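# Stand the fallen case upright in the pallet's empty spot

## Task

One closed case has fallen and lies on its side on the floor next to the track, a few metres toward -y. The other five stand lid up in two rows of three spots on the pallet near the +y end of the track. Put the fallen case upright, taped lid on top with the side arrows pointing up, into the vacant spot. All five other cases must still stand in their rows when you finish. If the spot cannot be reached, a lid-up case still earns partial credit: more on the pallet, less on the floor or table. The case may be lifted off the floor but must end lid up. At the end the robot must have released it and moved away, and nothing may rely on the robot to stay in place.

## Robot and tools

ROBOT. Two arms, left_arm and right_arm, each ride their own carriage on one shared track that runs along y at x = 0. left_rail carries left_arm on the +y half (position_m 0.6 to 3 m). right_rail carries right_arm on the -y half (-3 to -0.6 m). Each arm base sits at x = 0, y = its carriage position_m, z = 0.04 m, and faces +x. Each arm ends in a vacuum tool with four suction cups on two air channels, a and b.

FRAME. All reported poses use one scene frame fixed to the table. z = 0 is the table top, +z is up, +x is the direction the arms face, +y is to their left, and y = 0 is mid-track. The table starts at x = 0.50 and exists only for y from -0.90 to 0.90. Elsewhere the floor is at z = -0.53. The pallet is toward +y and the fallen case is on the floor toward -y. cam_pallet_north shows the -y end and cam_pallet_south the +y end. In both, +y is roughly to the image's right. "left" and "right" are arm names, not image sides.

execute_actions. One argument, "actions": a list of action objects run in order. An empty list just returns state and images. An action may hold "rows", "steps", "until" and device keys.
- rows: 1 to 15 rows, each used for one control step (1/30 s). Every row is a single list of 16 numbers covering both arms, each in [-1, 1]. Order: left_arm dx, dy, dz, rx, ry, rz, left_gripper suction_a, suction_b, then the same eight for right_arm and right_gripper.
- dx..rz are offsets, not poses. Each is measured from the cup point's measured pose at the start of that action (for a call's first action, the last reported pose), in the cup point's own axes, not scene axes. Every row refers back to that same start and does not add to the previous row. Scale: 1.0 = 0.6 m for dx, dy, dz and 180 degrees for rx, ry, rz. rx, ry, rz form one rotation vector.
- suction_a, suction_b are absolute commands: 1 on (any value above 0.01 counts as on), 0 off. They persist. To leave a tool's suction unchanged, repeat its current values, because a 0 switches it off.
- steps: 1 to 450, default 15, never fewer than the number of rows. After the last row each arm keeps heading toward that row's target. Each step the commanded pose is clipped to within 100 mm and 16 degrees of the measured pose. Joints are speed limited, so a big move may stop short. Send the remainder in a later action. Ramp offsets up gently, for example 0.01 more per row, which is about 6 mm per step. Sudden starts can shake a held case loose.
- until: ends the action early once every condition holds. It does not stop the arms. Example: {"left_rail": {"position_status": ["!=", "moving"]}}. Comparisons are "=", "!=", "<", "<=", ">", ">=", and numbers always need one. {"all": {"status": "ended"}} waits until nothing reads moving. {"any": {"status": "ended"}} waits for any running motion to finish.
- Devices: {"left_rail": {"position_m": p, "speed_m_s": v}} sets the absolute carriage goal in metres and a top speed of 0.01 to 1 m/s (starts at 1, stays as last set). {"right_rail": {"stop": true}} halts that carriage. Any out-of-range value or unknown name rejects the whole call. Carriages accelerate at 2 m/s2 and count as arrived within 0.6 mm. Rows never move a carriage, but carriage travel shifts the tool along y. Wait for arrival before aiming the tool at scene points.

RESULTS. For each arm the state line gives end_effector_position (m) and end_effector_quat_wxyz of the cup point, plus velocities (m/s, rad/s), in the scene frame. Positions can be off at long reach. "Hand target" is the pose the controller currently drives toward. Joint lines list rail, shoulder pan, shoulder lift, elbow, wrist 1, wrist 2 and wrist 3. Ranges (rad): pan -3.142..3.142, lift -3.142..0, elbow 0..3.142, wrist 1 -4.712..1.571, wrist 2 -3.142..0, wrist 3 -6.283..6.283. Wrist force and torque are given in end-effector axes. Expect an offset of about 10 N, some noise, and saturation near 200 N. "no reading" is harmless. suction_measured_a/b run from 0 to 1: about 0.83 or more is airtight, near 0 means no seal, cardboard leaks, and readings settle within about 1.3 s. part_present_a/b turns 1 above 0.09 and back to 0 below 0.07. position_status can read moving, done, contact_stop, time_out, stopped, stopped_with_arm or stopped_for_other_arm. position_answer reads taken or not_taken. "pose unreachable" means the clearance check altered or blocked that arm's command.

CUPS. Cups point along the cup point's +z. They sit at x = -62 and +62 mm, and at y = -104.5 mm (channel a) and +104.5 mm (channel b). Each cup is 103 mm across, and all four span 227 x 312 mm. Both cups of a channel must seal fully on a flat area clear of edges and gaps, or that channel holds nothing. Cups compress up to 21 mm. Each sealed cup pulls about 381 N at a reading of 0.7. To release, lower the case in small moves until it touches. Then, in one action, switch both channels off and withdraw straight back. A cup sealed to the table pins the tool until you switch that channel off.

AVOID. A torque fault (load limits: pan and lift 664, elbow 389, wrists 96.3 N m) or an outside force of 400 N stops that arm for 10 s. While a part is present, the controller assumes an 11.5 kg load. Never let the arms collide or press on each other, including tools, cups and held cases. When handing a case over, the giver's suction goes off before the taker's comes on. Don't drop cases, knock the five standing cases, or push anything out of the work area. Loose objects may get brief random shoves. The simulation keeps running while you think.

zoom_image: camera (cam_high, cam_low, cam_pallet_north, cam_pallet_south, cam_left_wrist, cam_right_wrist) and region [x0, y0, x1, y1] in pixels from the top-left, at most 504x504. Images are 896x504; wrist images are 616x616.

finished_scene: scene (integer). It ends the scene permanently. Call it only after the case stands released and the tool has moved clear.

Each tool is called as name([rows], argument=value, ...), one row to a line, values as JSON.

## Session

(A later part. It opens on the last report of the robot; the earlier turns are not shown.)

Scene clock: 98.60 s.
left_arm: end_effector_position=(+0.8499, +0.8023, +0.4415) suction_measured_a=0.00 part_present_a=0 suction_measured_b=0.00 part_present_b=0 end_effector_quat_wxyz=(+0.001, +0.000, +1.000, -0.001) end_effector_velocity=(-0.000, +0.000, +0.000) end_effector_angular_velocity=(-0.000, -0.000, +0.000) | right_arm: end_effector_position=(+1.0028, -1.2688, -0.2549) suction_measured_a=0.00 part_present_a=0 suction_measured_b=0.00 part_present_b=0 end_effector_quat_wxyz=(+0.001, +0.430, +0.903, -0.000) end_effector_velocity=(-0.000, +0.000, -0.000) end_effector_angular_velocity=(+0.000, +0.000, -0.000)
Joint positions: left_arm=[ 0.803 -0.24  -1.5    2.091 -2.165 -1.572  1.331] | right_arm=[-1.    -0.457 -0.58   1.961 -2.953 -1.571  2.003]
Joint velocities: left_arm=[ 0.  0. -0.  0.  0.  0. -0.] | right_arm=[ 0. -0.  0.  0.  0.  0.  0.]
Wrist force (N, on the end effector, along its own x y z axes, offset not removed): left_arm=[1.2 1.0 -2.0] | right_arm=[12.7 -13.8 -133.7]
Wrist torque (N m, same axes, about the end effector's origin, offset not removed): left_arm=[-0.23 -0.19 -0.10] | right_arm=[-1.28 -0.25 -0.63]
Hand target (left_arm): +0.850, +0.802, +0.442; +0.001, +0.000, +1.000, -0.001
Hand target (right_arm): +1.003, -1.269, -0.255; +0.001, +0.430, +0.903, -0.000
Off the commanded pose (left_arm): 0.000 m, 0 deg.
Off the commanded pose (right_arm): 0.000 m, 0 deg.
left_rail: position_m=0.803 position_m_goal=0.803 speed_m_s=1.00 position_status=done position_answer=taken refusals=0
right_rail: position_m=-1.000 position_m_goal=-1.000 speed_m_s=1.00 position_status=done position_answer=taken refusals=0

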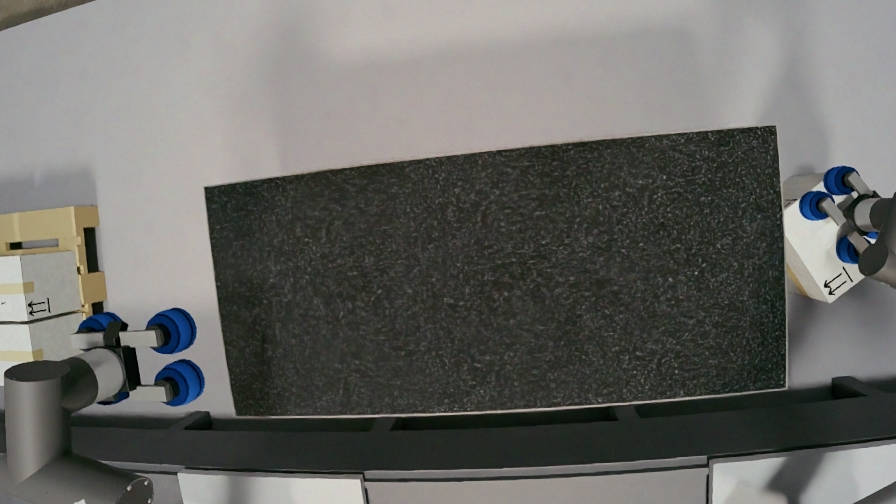

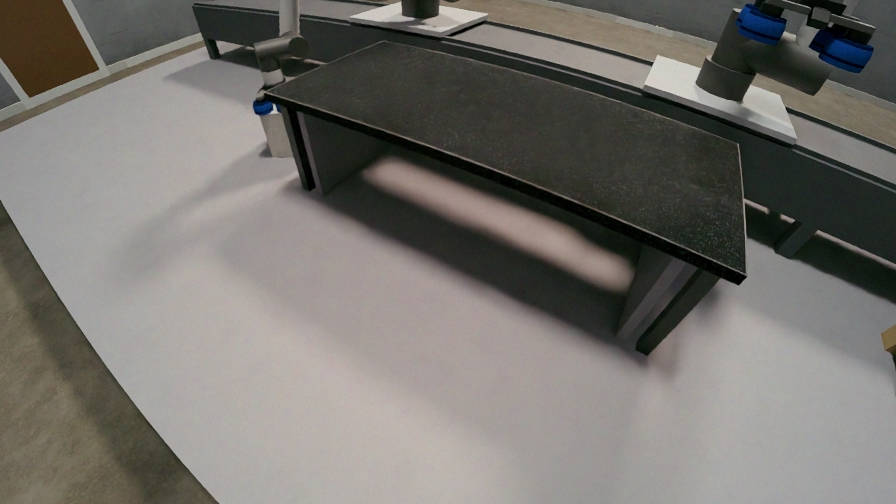

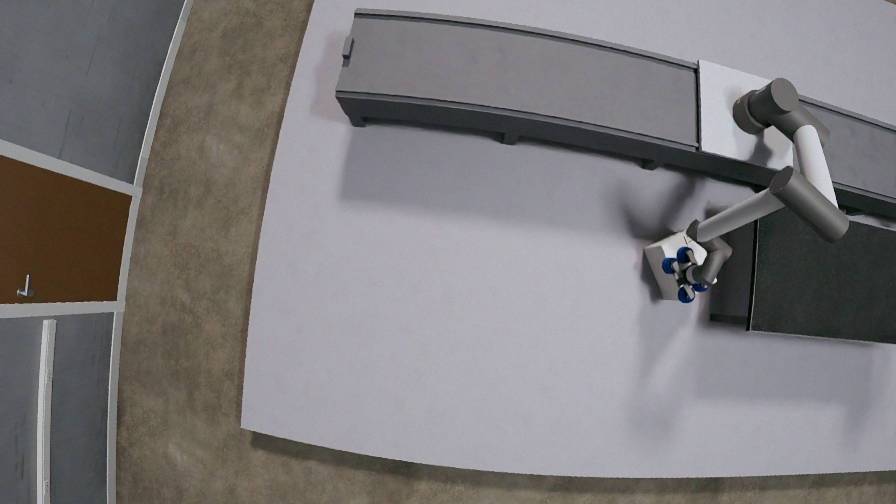

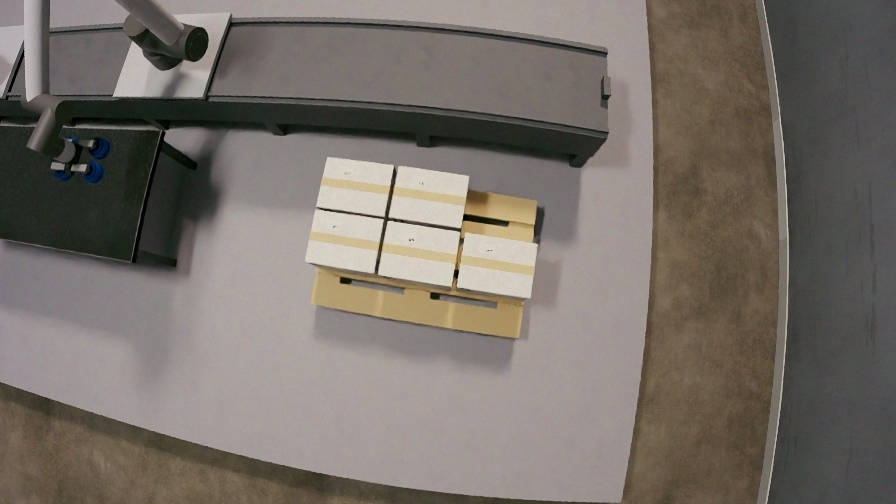

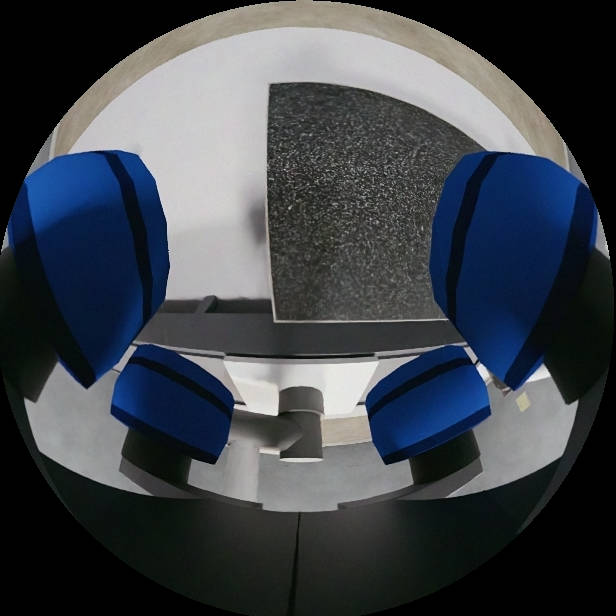

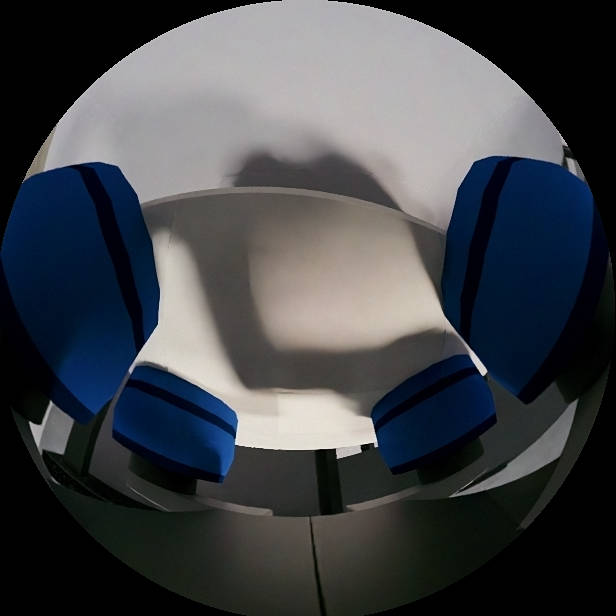

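execute_actions([
  {"rows":[[0,0,0,0,0,0,0,0,0,0,-0.03,0,0,0,1,1],[0,0,0,0,0,0,0,0,0,0,-0.06,0,0,0,1,1],[0,0,0,0,0,0,0,0,0.04,0,-0.06,0,0,0.015,1,1],[0,0,0,0,0,0,0,0,0.08,0,-0.06,0,0,0.028,1,1]],"steps":30},
  {"rows":[[0,0,0,0,0,0,0,0,0,0,0.02,0,0,0,1,1],[0,0,0,0,0,0,0,0,0,0,0.04,0,0,0,1,1],[0,0,0,0,0,0,0,0,0,0,0.058,0,0,0,1,1]],"steps":60},
])

Scene clock: 110.40 s.
left_arm: end_effector_position=(+0.8499, +0.8023, +0.4415) suction_measured_a=0.00 part_present_a=0 suction_measured_b=0.00 part_present_b=0 end_effector_quat_wxyz=(+0.001, +0.000, +1.000, -0.001) end_effector_velocity=(+0.000, -0.000, -0.000) end_effector_angular_velocity=(+0.000, +0.000, -0.000) | right_arm: end_effector_position=(+0.9725, -1.2316, -0.2539) suction_measured_a=0.94 part_present_a=1 suction_measured_b=0.00 part_present_b=0 end_effector_quat_wxyz=(+0.001, +0.469, +0.883, -0.000) end_effector_velocity=(-0.000, +0.000, -0.000) end_effector_angular_velocity=(+0.000, +0.000, +0.000)
Joint positions: left_arm=[ 0.803 -0.24  -1.5    2.091 -2.165 -1.572  1.331] | right_arm=[-1.    -0.436 -0.589  2.018 -3.002 -1.571  2.112]
Joint velocities: left_arm=[ 0. -0.  0. -0.  0. -0.  0.] | right_arm=[ 0. -0.  0.  0. -0.  0. -0.]
Wrist force (N, on the end effector, along its own x y z axes, offset not removed): left_arm=[3.4 -0.2 -2.3] | right_arm=[-6.9 -43.4 -120.5]
Wrist torque (N m, same axes, about the end effector's origin, offset not removed): left_arm=[-0.39 -0.54 -0.03] | right_arm=[-5.75 2.10 -1.58]
Hand target (left_arm): +0.850, +0.802, +0.442; +0.001, +0.000, +1.000, -0.001
Hand target (right_arm): +0.973, -1.232, -0.254; +0.001, +0.469, +0.883, -0.000
Off the commanded pose (left_arm): 0.000 m, 0 deg.
Off the commanded pose (right_arm): 0.000 m, 0 deg.
left_rail: position_m=0.803 position_m_goal=0.803 speed_m_s=1.00 position_status=done position_answer=taken refusals=0
right_rail: position_m=-1.000 position_m_goal=-1.000 speed_m_s=1.00 position_status=done position_answer=taken refusals=0

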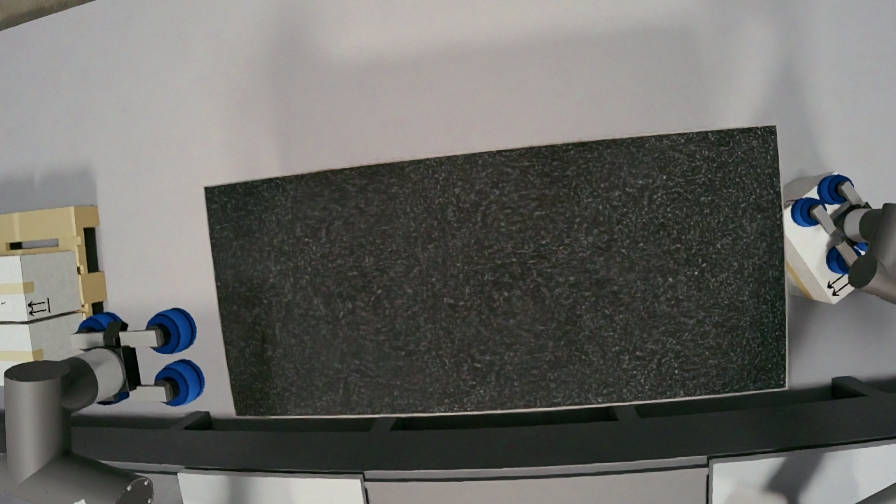

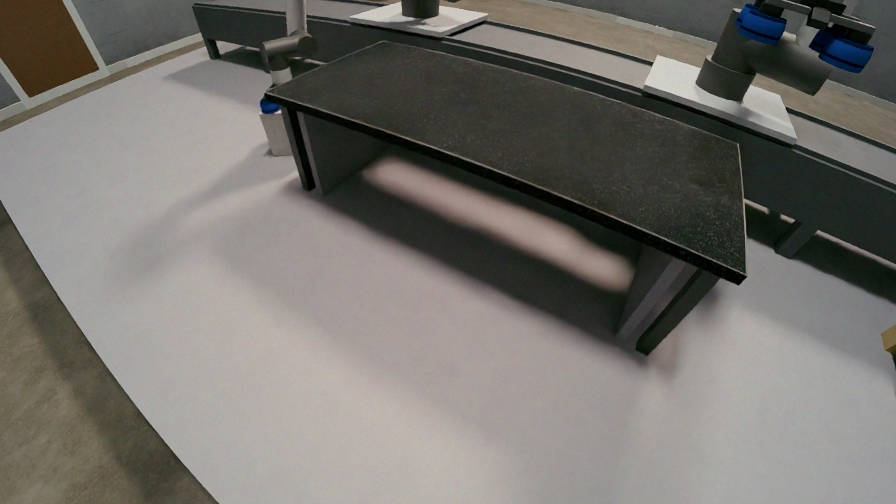

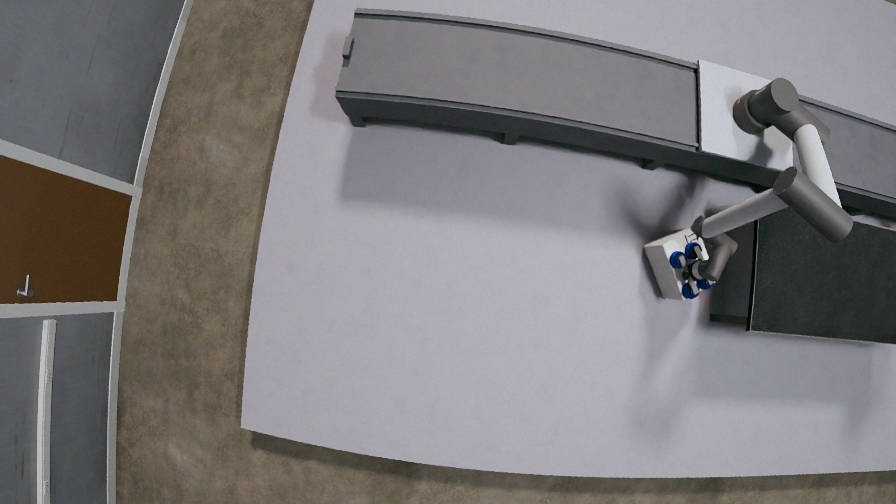

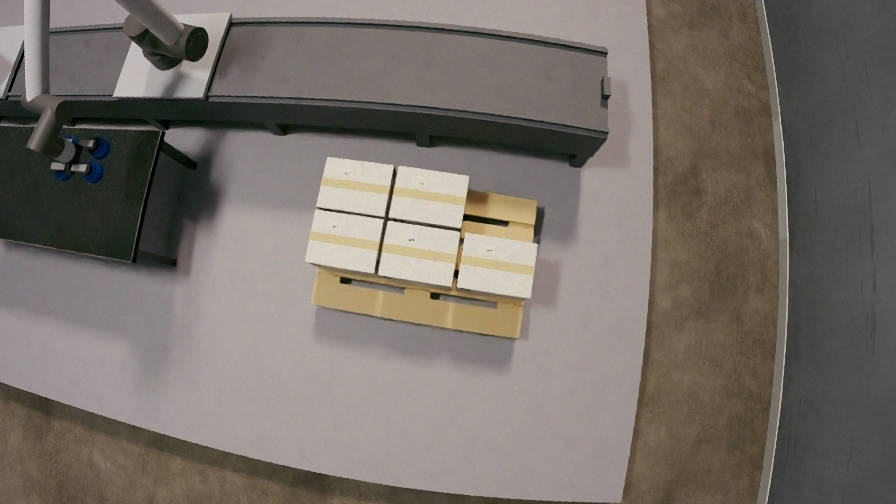

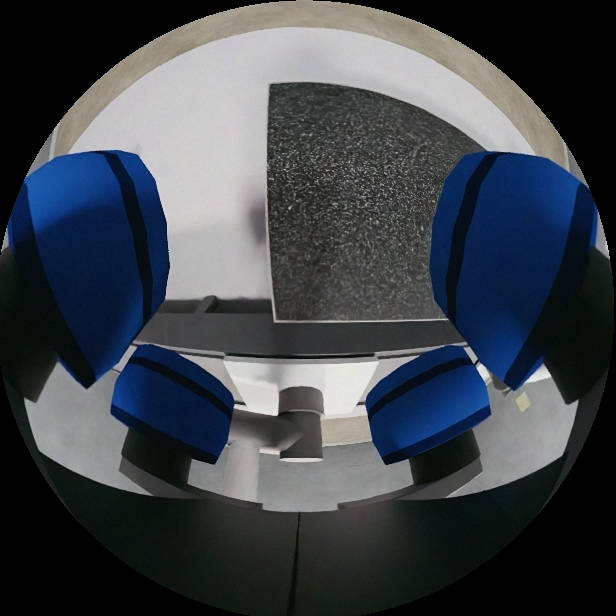

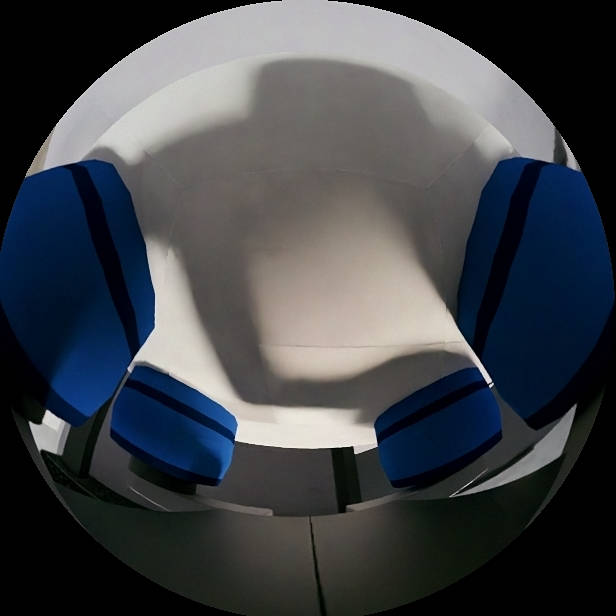

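execute_actions([
  {"rows":[[0,0,0,0,0,0,0,0,0,0,-0.03,0,0,0,0,0],[0,0,0,0,0,0,0,0,0,0,-0.06,0,0,0,0,0]],"steps":20},
  {"rows":[[0,0,0,0,0,0,0,0,0,-0.03,0,0,0,0,0,0],[0,0,0,0,0,0,0,0,0,-0.07,0,0,0,0,0,0]],"steps":25},
  {"rows":[[0,0,0,0,0,0,0,0,0,0,0.02,0,0,0,1,1],[0,0,0,0,0,0,0,0,0,0,0.04,0,0,0,1,1],[0,0,0,0,0,0,0,0,0,0,0.052,0,0,0,1,1]],"steps":60},
])

Scene clock: 123.53 s.
left_arm: end_effector_position=(+0.8499, +0.8023, +0.4415) suction_measured_a=0.00 part_present_a=0 suction_measured_b=0.00 part_present_b=0 end_effector_quat_wxyz=(+0.001, +0.000, +1.000, -0.001) end_effector_velocity=(-0.000, +0.000, +0.000) end_effector_angular_velocity=(-0.000, -0.000, +0.000) | right_arm: end_effector_position=(+0.9376, -1.2549, -0.2496) suction_measured_a=0.94 part_present_a=1 suction_measured_b=0.94 part_present_b=1 end_effector_quat_wxyz=(+0.001, +0.469, +0.883, -0.000) end_effector_velocity=(+0.000, +0.000, -0.000) end_effector_angular_velocity=(+0.000, +0.000, +0.000)
Joint positions: left_arm=[ 0.803 -0.24  -1.5    2.091 -2.165 -1.572  1.331] | right_arm=[-1.    -0.474 -0.6    2.061 -3.034 -1.571  2.074]
Joint velocities: left_arm=[ 0.  0. -0.  0. -0.  0. -0.] | right_arm=[ 0.  0.  0. -0.  0.  0.  0.]
Wrist force (N, on the end effector, along its own x y z axes, offset not removed): left_arm=[1.0 1.5 -2.5] | right_arm=[-4.1 -4.3 -40.4]
Wrist torque (N m, same axes, about the end effector's origin, offset not removed): left_arm=[-0.05 -0.08 -0.14] | right_arm=[-2.38 -1.44 -0.14]
Hand target (left_arm): +0.850, +0.802, +0.442; +0.001, +0.000, +1.000, -0.001
Hand target (right_arm): +0.938, -1.255, -0.250; +0.001, +0.469, +0.883, -0.000
Off the commanded pose (left_arm): 0.000 m, 0 deg.
Off the commanded pose (right_arm): 0.000 m, 0 deg.
left_rail: position_m=0.803 position_m_goal=0.803 speed_m_s=1.00 position_status=done position_answer=taken refusals=0
right_rail: position_m=-1.000 position_m_goal=-1.000 speed_m_s=1.00 position_status=done position_answer=taken refusals=0

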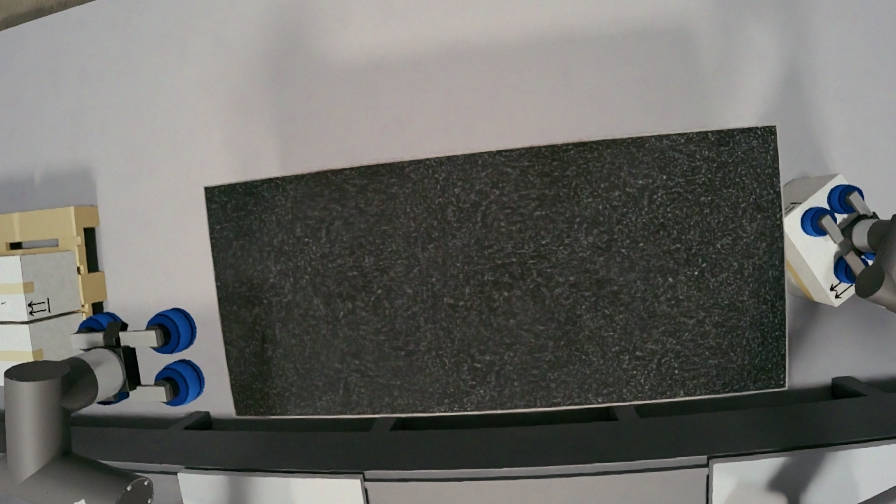

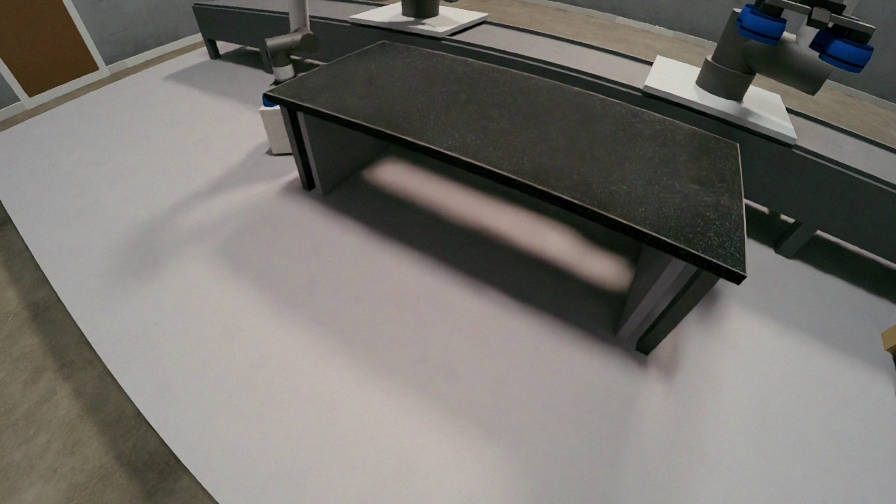

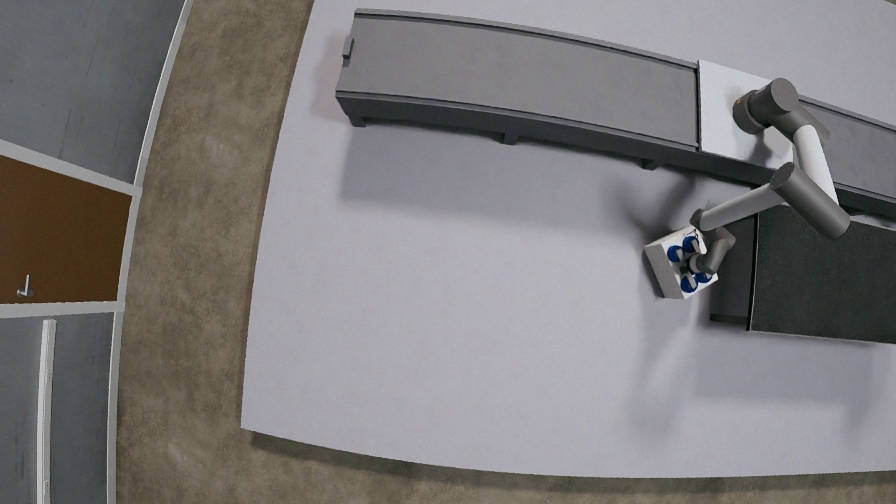

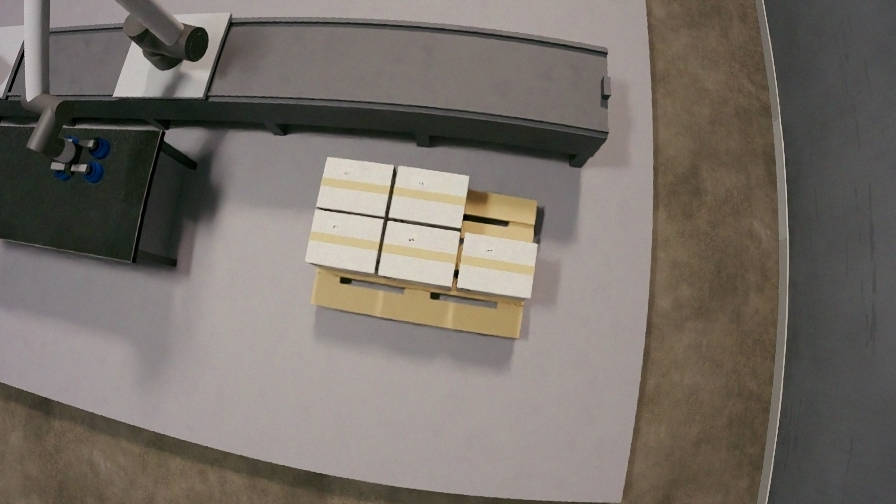

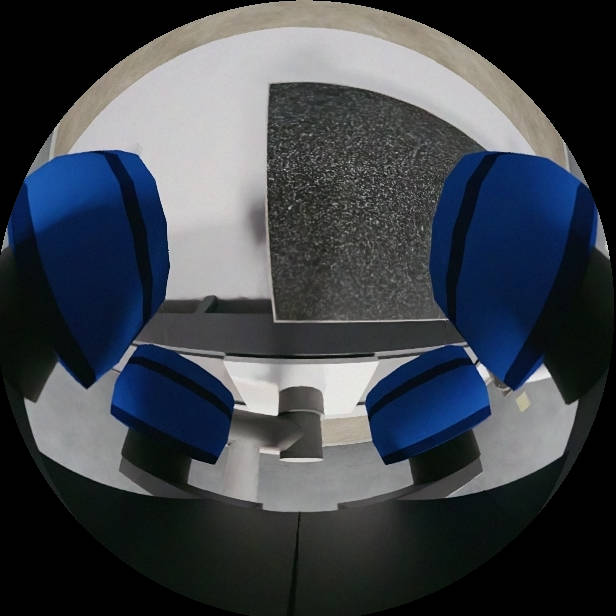

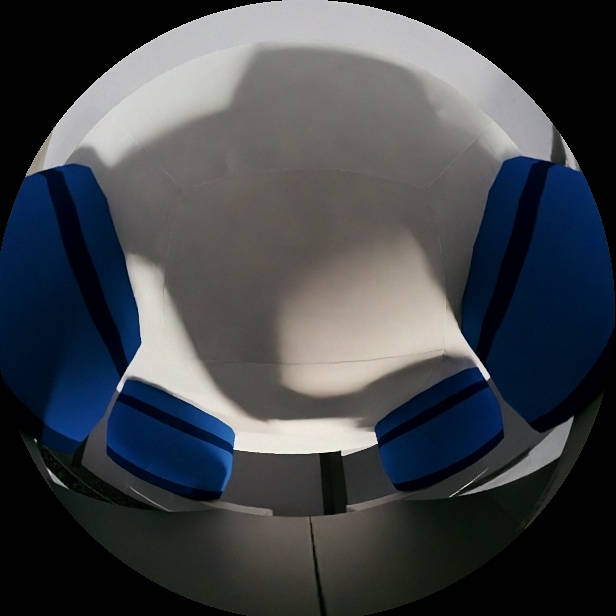

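execute_actions([
  {"rows":[[0,0,0,0,0,0,0,0,0,0,-0.01,0,0,0,1,1],[0,0,0,0,0,0,0,0,0,0,-0.03,0,0,0,1,1],[0,0,0,0,0,0,0,0,0,0,-0.05,0,0,0,1,1],[0,0,0,0,0,0,0,0,0,0,-0.08,0,0,0,1,1]],"steps":25},
  {"right_rail":{"position_m":-1.35,"speed_m_s":0.3},"steps":90,"until":{"right_rail":{"position_status":["!=","moving"]}}},
  {"rows":[[0,0,0,0,0,0,0,0,0,0,-0.02,0,0,0,1,1],[0,0,0,0,0,0,0,0,0,0,-0.05,0,0,0,1,1],[0,0,0,0,0,0,0,0,0,0,-0.1,0,0,0,1,1],[0,0,0,0,0,0,0,0,0,0,-0.2,0,0,0,1,1],[0,0,0,0,0,0,0,0,0,0,-0.95,0,0,0,1,1]],"steps":100},
  {"rows":[[0,0,0,0,0,0,0,0,0,0,0,0,0.1,0,1,1],[0,0,0,0,0,0,0,0,0,0,0,0,0.2,0,1,1],[0,0,0,0,0,0,0,0,0,0,0,0,0.5,0,1,1]],"steps":120},
])

Scene clock: 142.13 s.
left_arm: end_effector_position=(+0.8499, +0.8023, +0.4415) suction_measured_a=0.00 part_present_a=0 suction_measured_b=0.00 part_present_b=0 end_effector_quat_wxyz=(+0.001, +0.000, +1.000, -0.001) end_effector_velocity=(+0.000, -0.000, -0.000) end_effector_angular_velocity=(-0.000, +0.000, -0.000) | right_arm: end_effector_position=(+0.9368, -1.6047, +0.3683) suction_measured_a=0.94 part_present_a=1 suction_measured_b=0.94 part_present_b=1 end_effector_quat_wxyz=(+0.624, -0.332, -0.625, -0.331) end_effector_velocity=(+0.000, +0.000, -0.000) end_effector_angular_velocity=(-0.000, +0.000, +0.000)
Joint positions: left_arm=[ 0.803 -0.24  -1.5    2.091 -2.165 -1.572  1.331] | right_arm=[-1.35  -0.59  -0.844  1.412 -0.57  -1.185  1.572]
Joint velocities: left_arm=[ 0. -0.  0. -0. -0. -0.  0.] | right_arm=[ 0.  0. -0.  0. -0.  0.  0.]
Wrist force (N, on the end effector, along its own x y z axes, offset not removed): left_arm=[0.4 0.8 -2.1] | right_arm=[33.6 -4.8 -0.6]
Wrist torque (N m, same axes, about the end effector's origin, offset not removed): left_arm=[-0.20 0.00 -0.07] | right_arm=[-0.59 5.15 -2.27]
Hand target (left_arm): +0.850, +0.802, +0.442; +0.001, +0.000, +1.000, -0.001
Hand target (right_arm): +0.937, -1.605, +0.368; +0.624, -0.332, -0.625, -0.331
Off the commanded pose (left_arm): 0.000 m, 0 deg.
Off the commanded pose (right_arm): 0.000 m, 0 deg.
left_rail: position_m=0.803 position_m_goal=0.803 speed_m_s=1.00 position_status=done position_answer=taken refusals=0
right_rail: position_m=-1.350 position_m_goal=-1.350 speed_m_s=0.30 position_status=done position_answer=taken refusals=0

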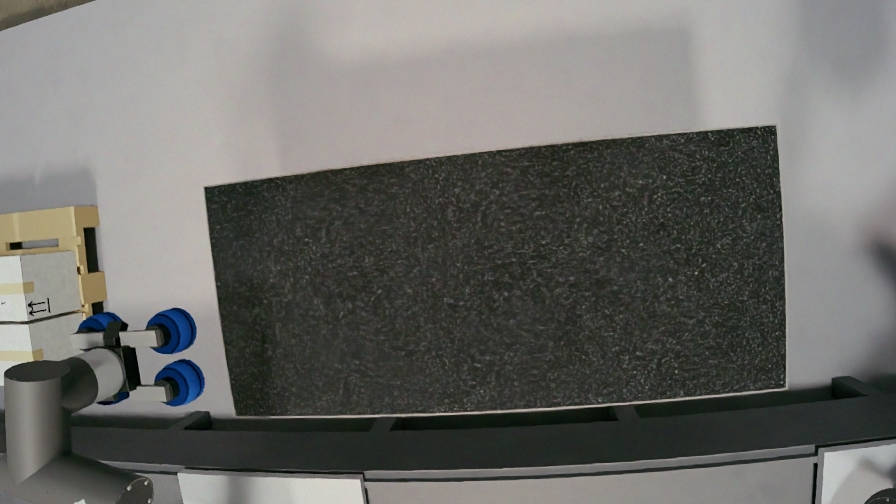

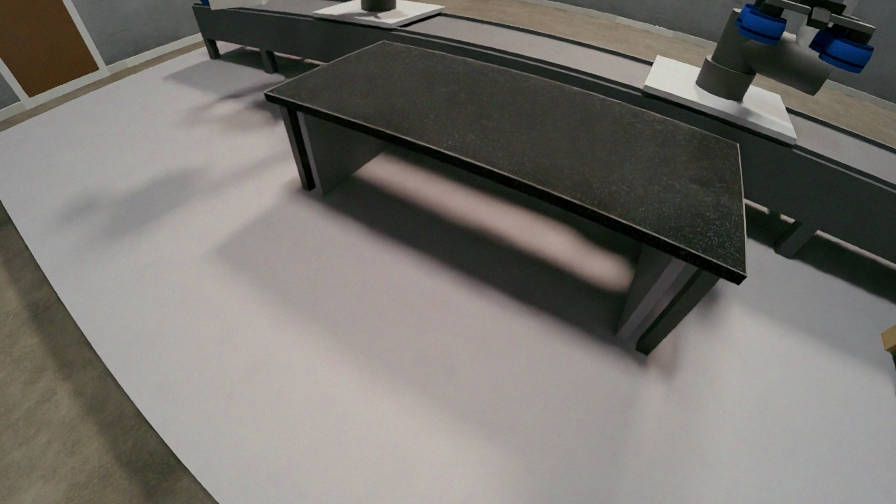

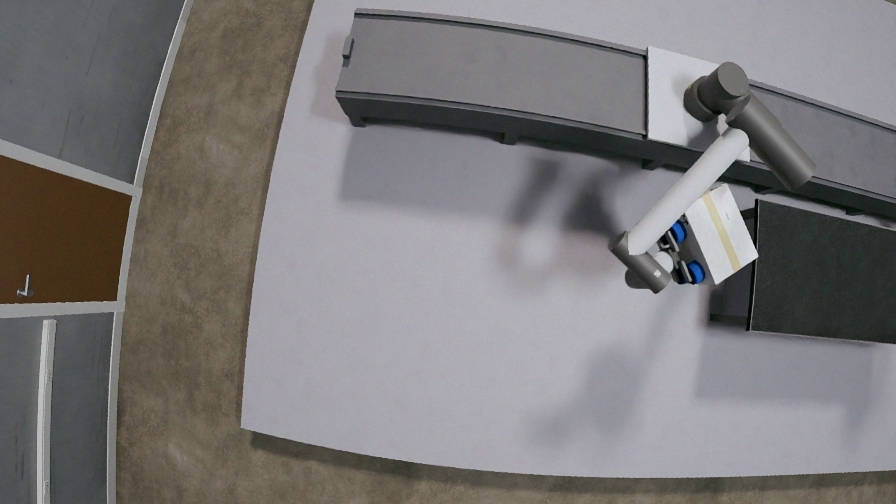

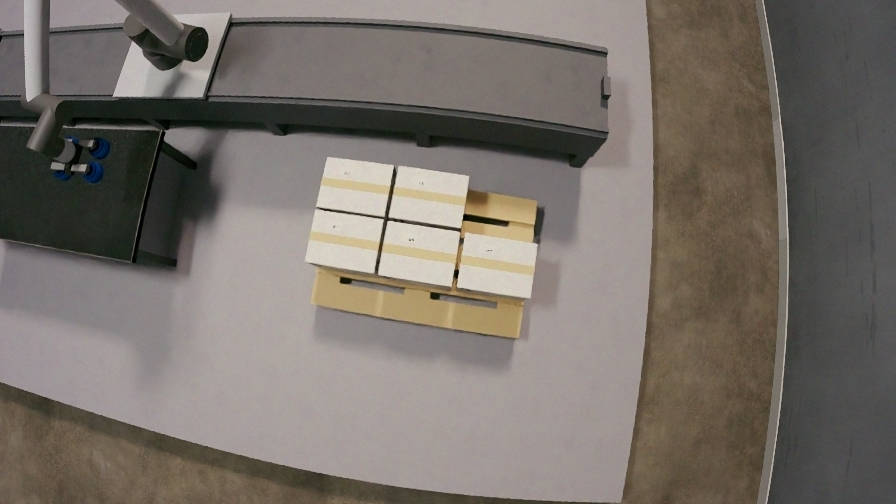

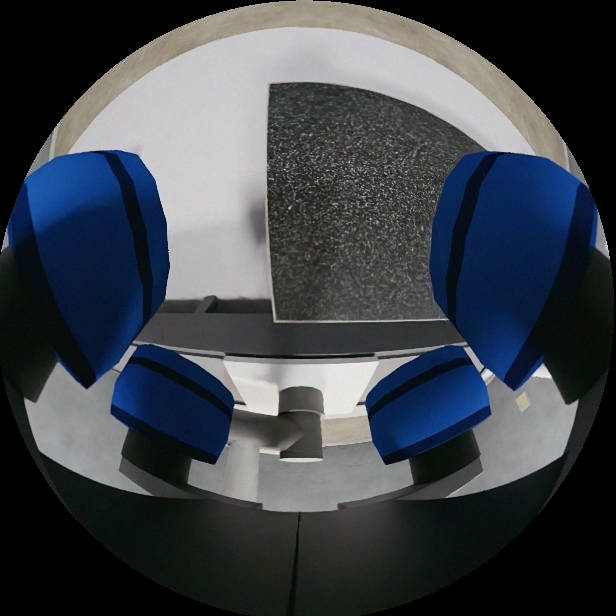

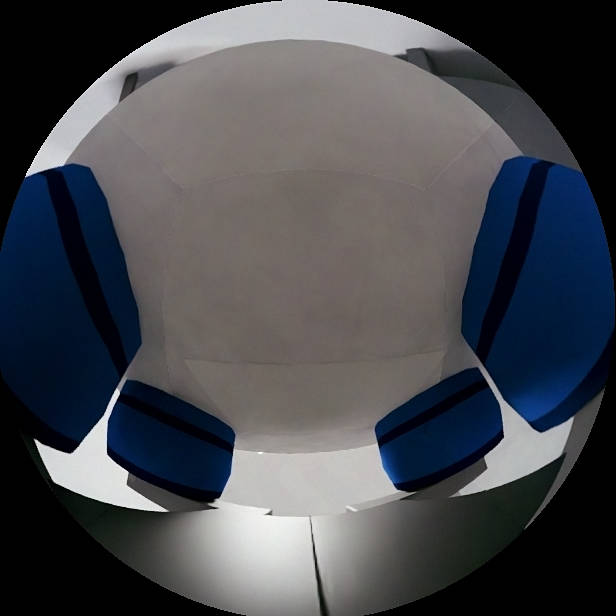

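execute_actions([
  {"right_rail":{"position_m":-0.6,"speed_m_s":0.5},"left_rail":{"position_m":1.3},"steps":120,"until":{"right_rail":{"position_status":["!=","moving"]}}},
  {"steps":20},
  {"rows":[[0,0,0,0,0,0,0,0,0,0.03,0.05,0,0,0,1,1],[0,0,0,0,0,0,0,0,0,0.07,0.1,0,0,0,1,1],[0,0,0,0,0,0,0,0,0,0.13,0.2,0,0,0,1,1],[0,0,0,0,0,0,0,0,0,0.327,0.484,0,0,0,1,1]],"steps":80},
  {"rows":[[0,0,0,0,0,0,0,0,-0.03,0,0,0,0,0,1,1],[0,0,0,0,0,0,0,0,-0.08,0,0,0,0,0,1,1],[0,0,0,0,0,0,0,0,-0.15,0,0,0,0,0,1,1],[0,0,0,0,0,0,0,0,-0.34,0,0,0,0,0,1,1]],"steps":70},
])

Scene clock: 160.13 s.
left_arm: end_effector_position=(+0.8499, +1.2992, +0.4415) suction_measured_a=0.00 part_present_a=0 suction_measured_b=0.00 part_present_b=0 end_effector_quat_wxyz=(+0.001, +0.000, +1.000, -0.001) end_effector_velocity=(-0.000, +0.000, +0.000) end_effector_angular_velocity=(-0.000, -0.000, -0.000) | right_arm: end_effector_position=(+0.9370, -0.5045, +0.1642) suction_measured_a=0.94 part_present_a=1 suction_measured_b=0.94 part_present_b=1 end_effector_quat_wxyz=(+0.624, -0.332, -0.625, -0.331) end_effector_velocity=(-0.000, +0.000, -0.000) end_effector_angular_velocity=(+0.000, +0.000, +0.000)
Joint positions: left_arm=[ 1.3   -0.24  -1.5    2.091 -2.165 -1.572  1.331] | right_arm=[-0.6   -0.312 -0.774  1.639 -0.867 -0.907  1.572]
Joint velocities: left_arm=[ 0.  0. -0.  0.  0.  0.  0.] | right_arm=[0. 0. 0. 0. 0. 0. 0.]
Wrist force (N, on the end effector, along its own x y z axes, offset not removed): left_arm=[1.8 -0.1 0.2] | right_arm=[34.4 -5.5 -1.2]
Wrist torque (N m, same axes, about the end effector's origin, offset not removed): left_arm=[-0.39 -0.30 -0.02] | right_arm=[-0.48 4.96 -2.33]
Hand target (left_arm): +0.850, +1.299, +0.442; +0.001, +0.000, +1.000, -0.001
Hand target (right_arm): +0.937, -0.504, +0.164; +0.624, -0.332, -0.625, -0.331
Off the commanded pose (left_arm): 0.000 m, 0 deg.
Off the commanded pose (right_arm): 0.000 m, 0 deg.
left_rail: position_m=1.300 position_m_goal=1.300 speed_m_s=1.00 position_status=done position_answer=taken refusals=0
right_rail: position_m=-0.600 position_m_goal=-0.600 speed_m_s=0.50 position_status=done position_answer=taken refusals=0

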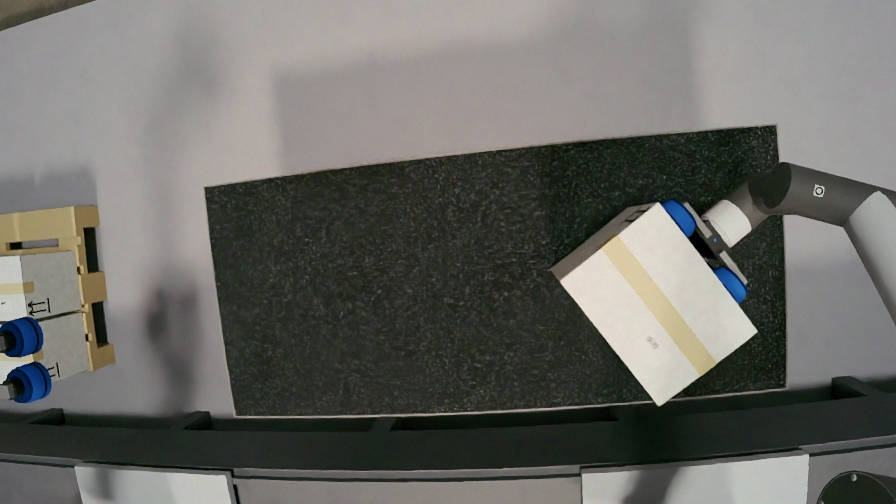

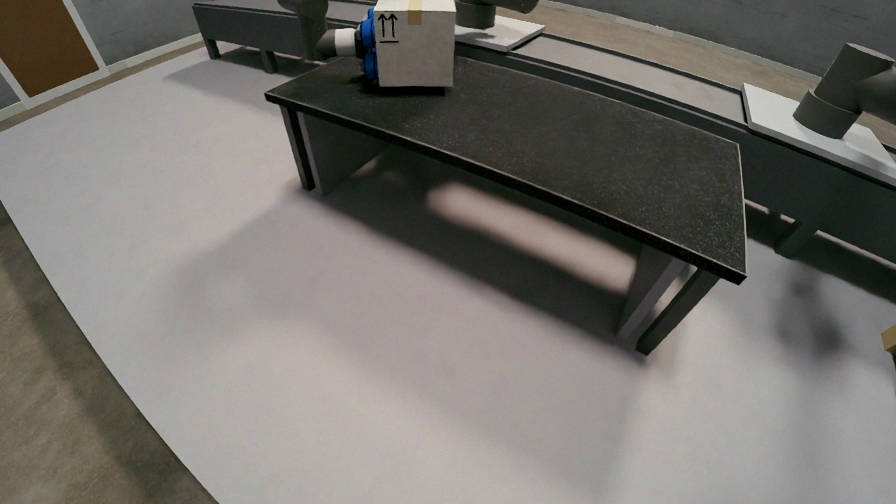

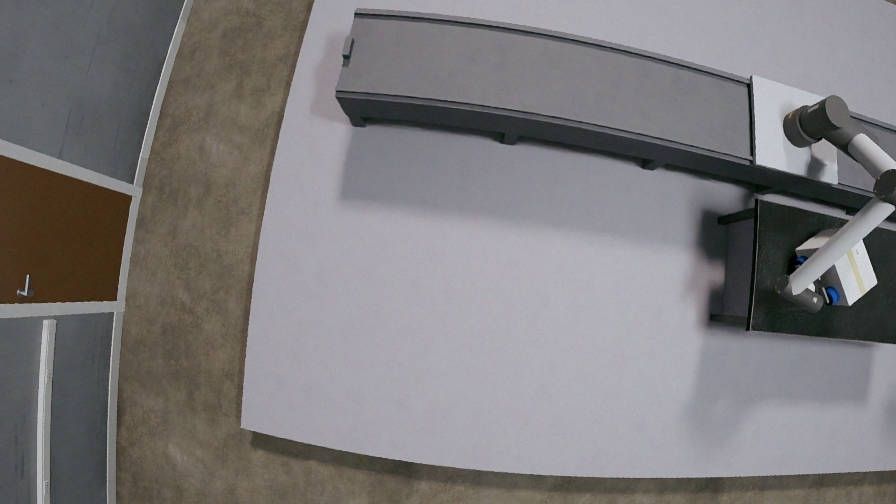

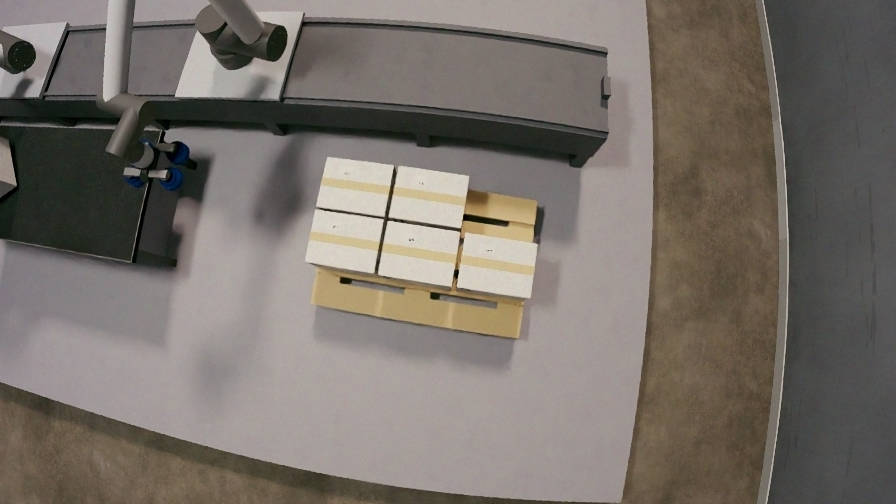

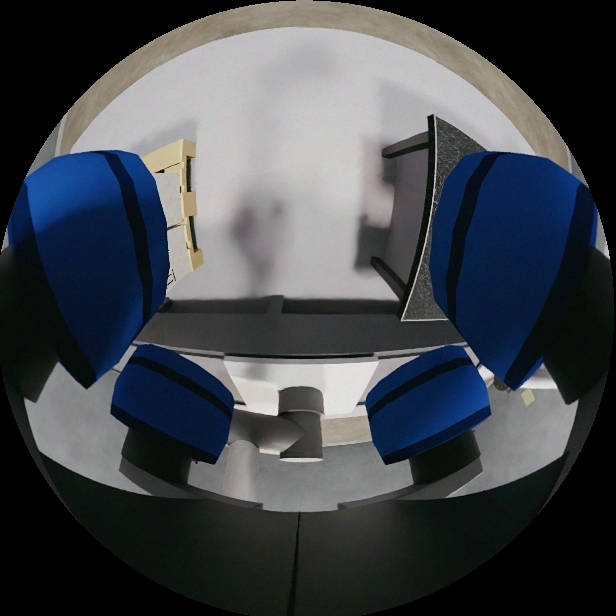

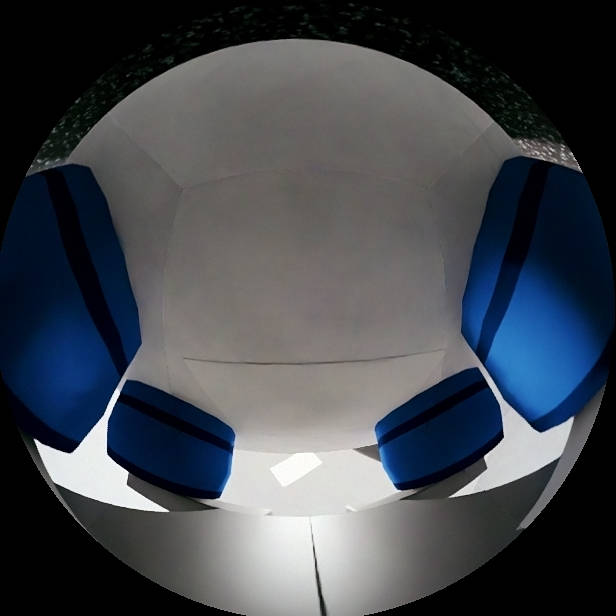

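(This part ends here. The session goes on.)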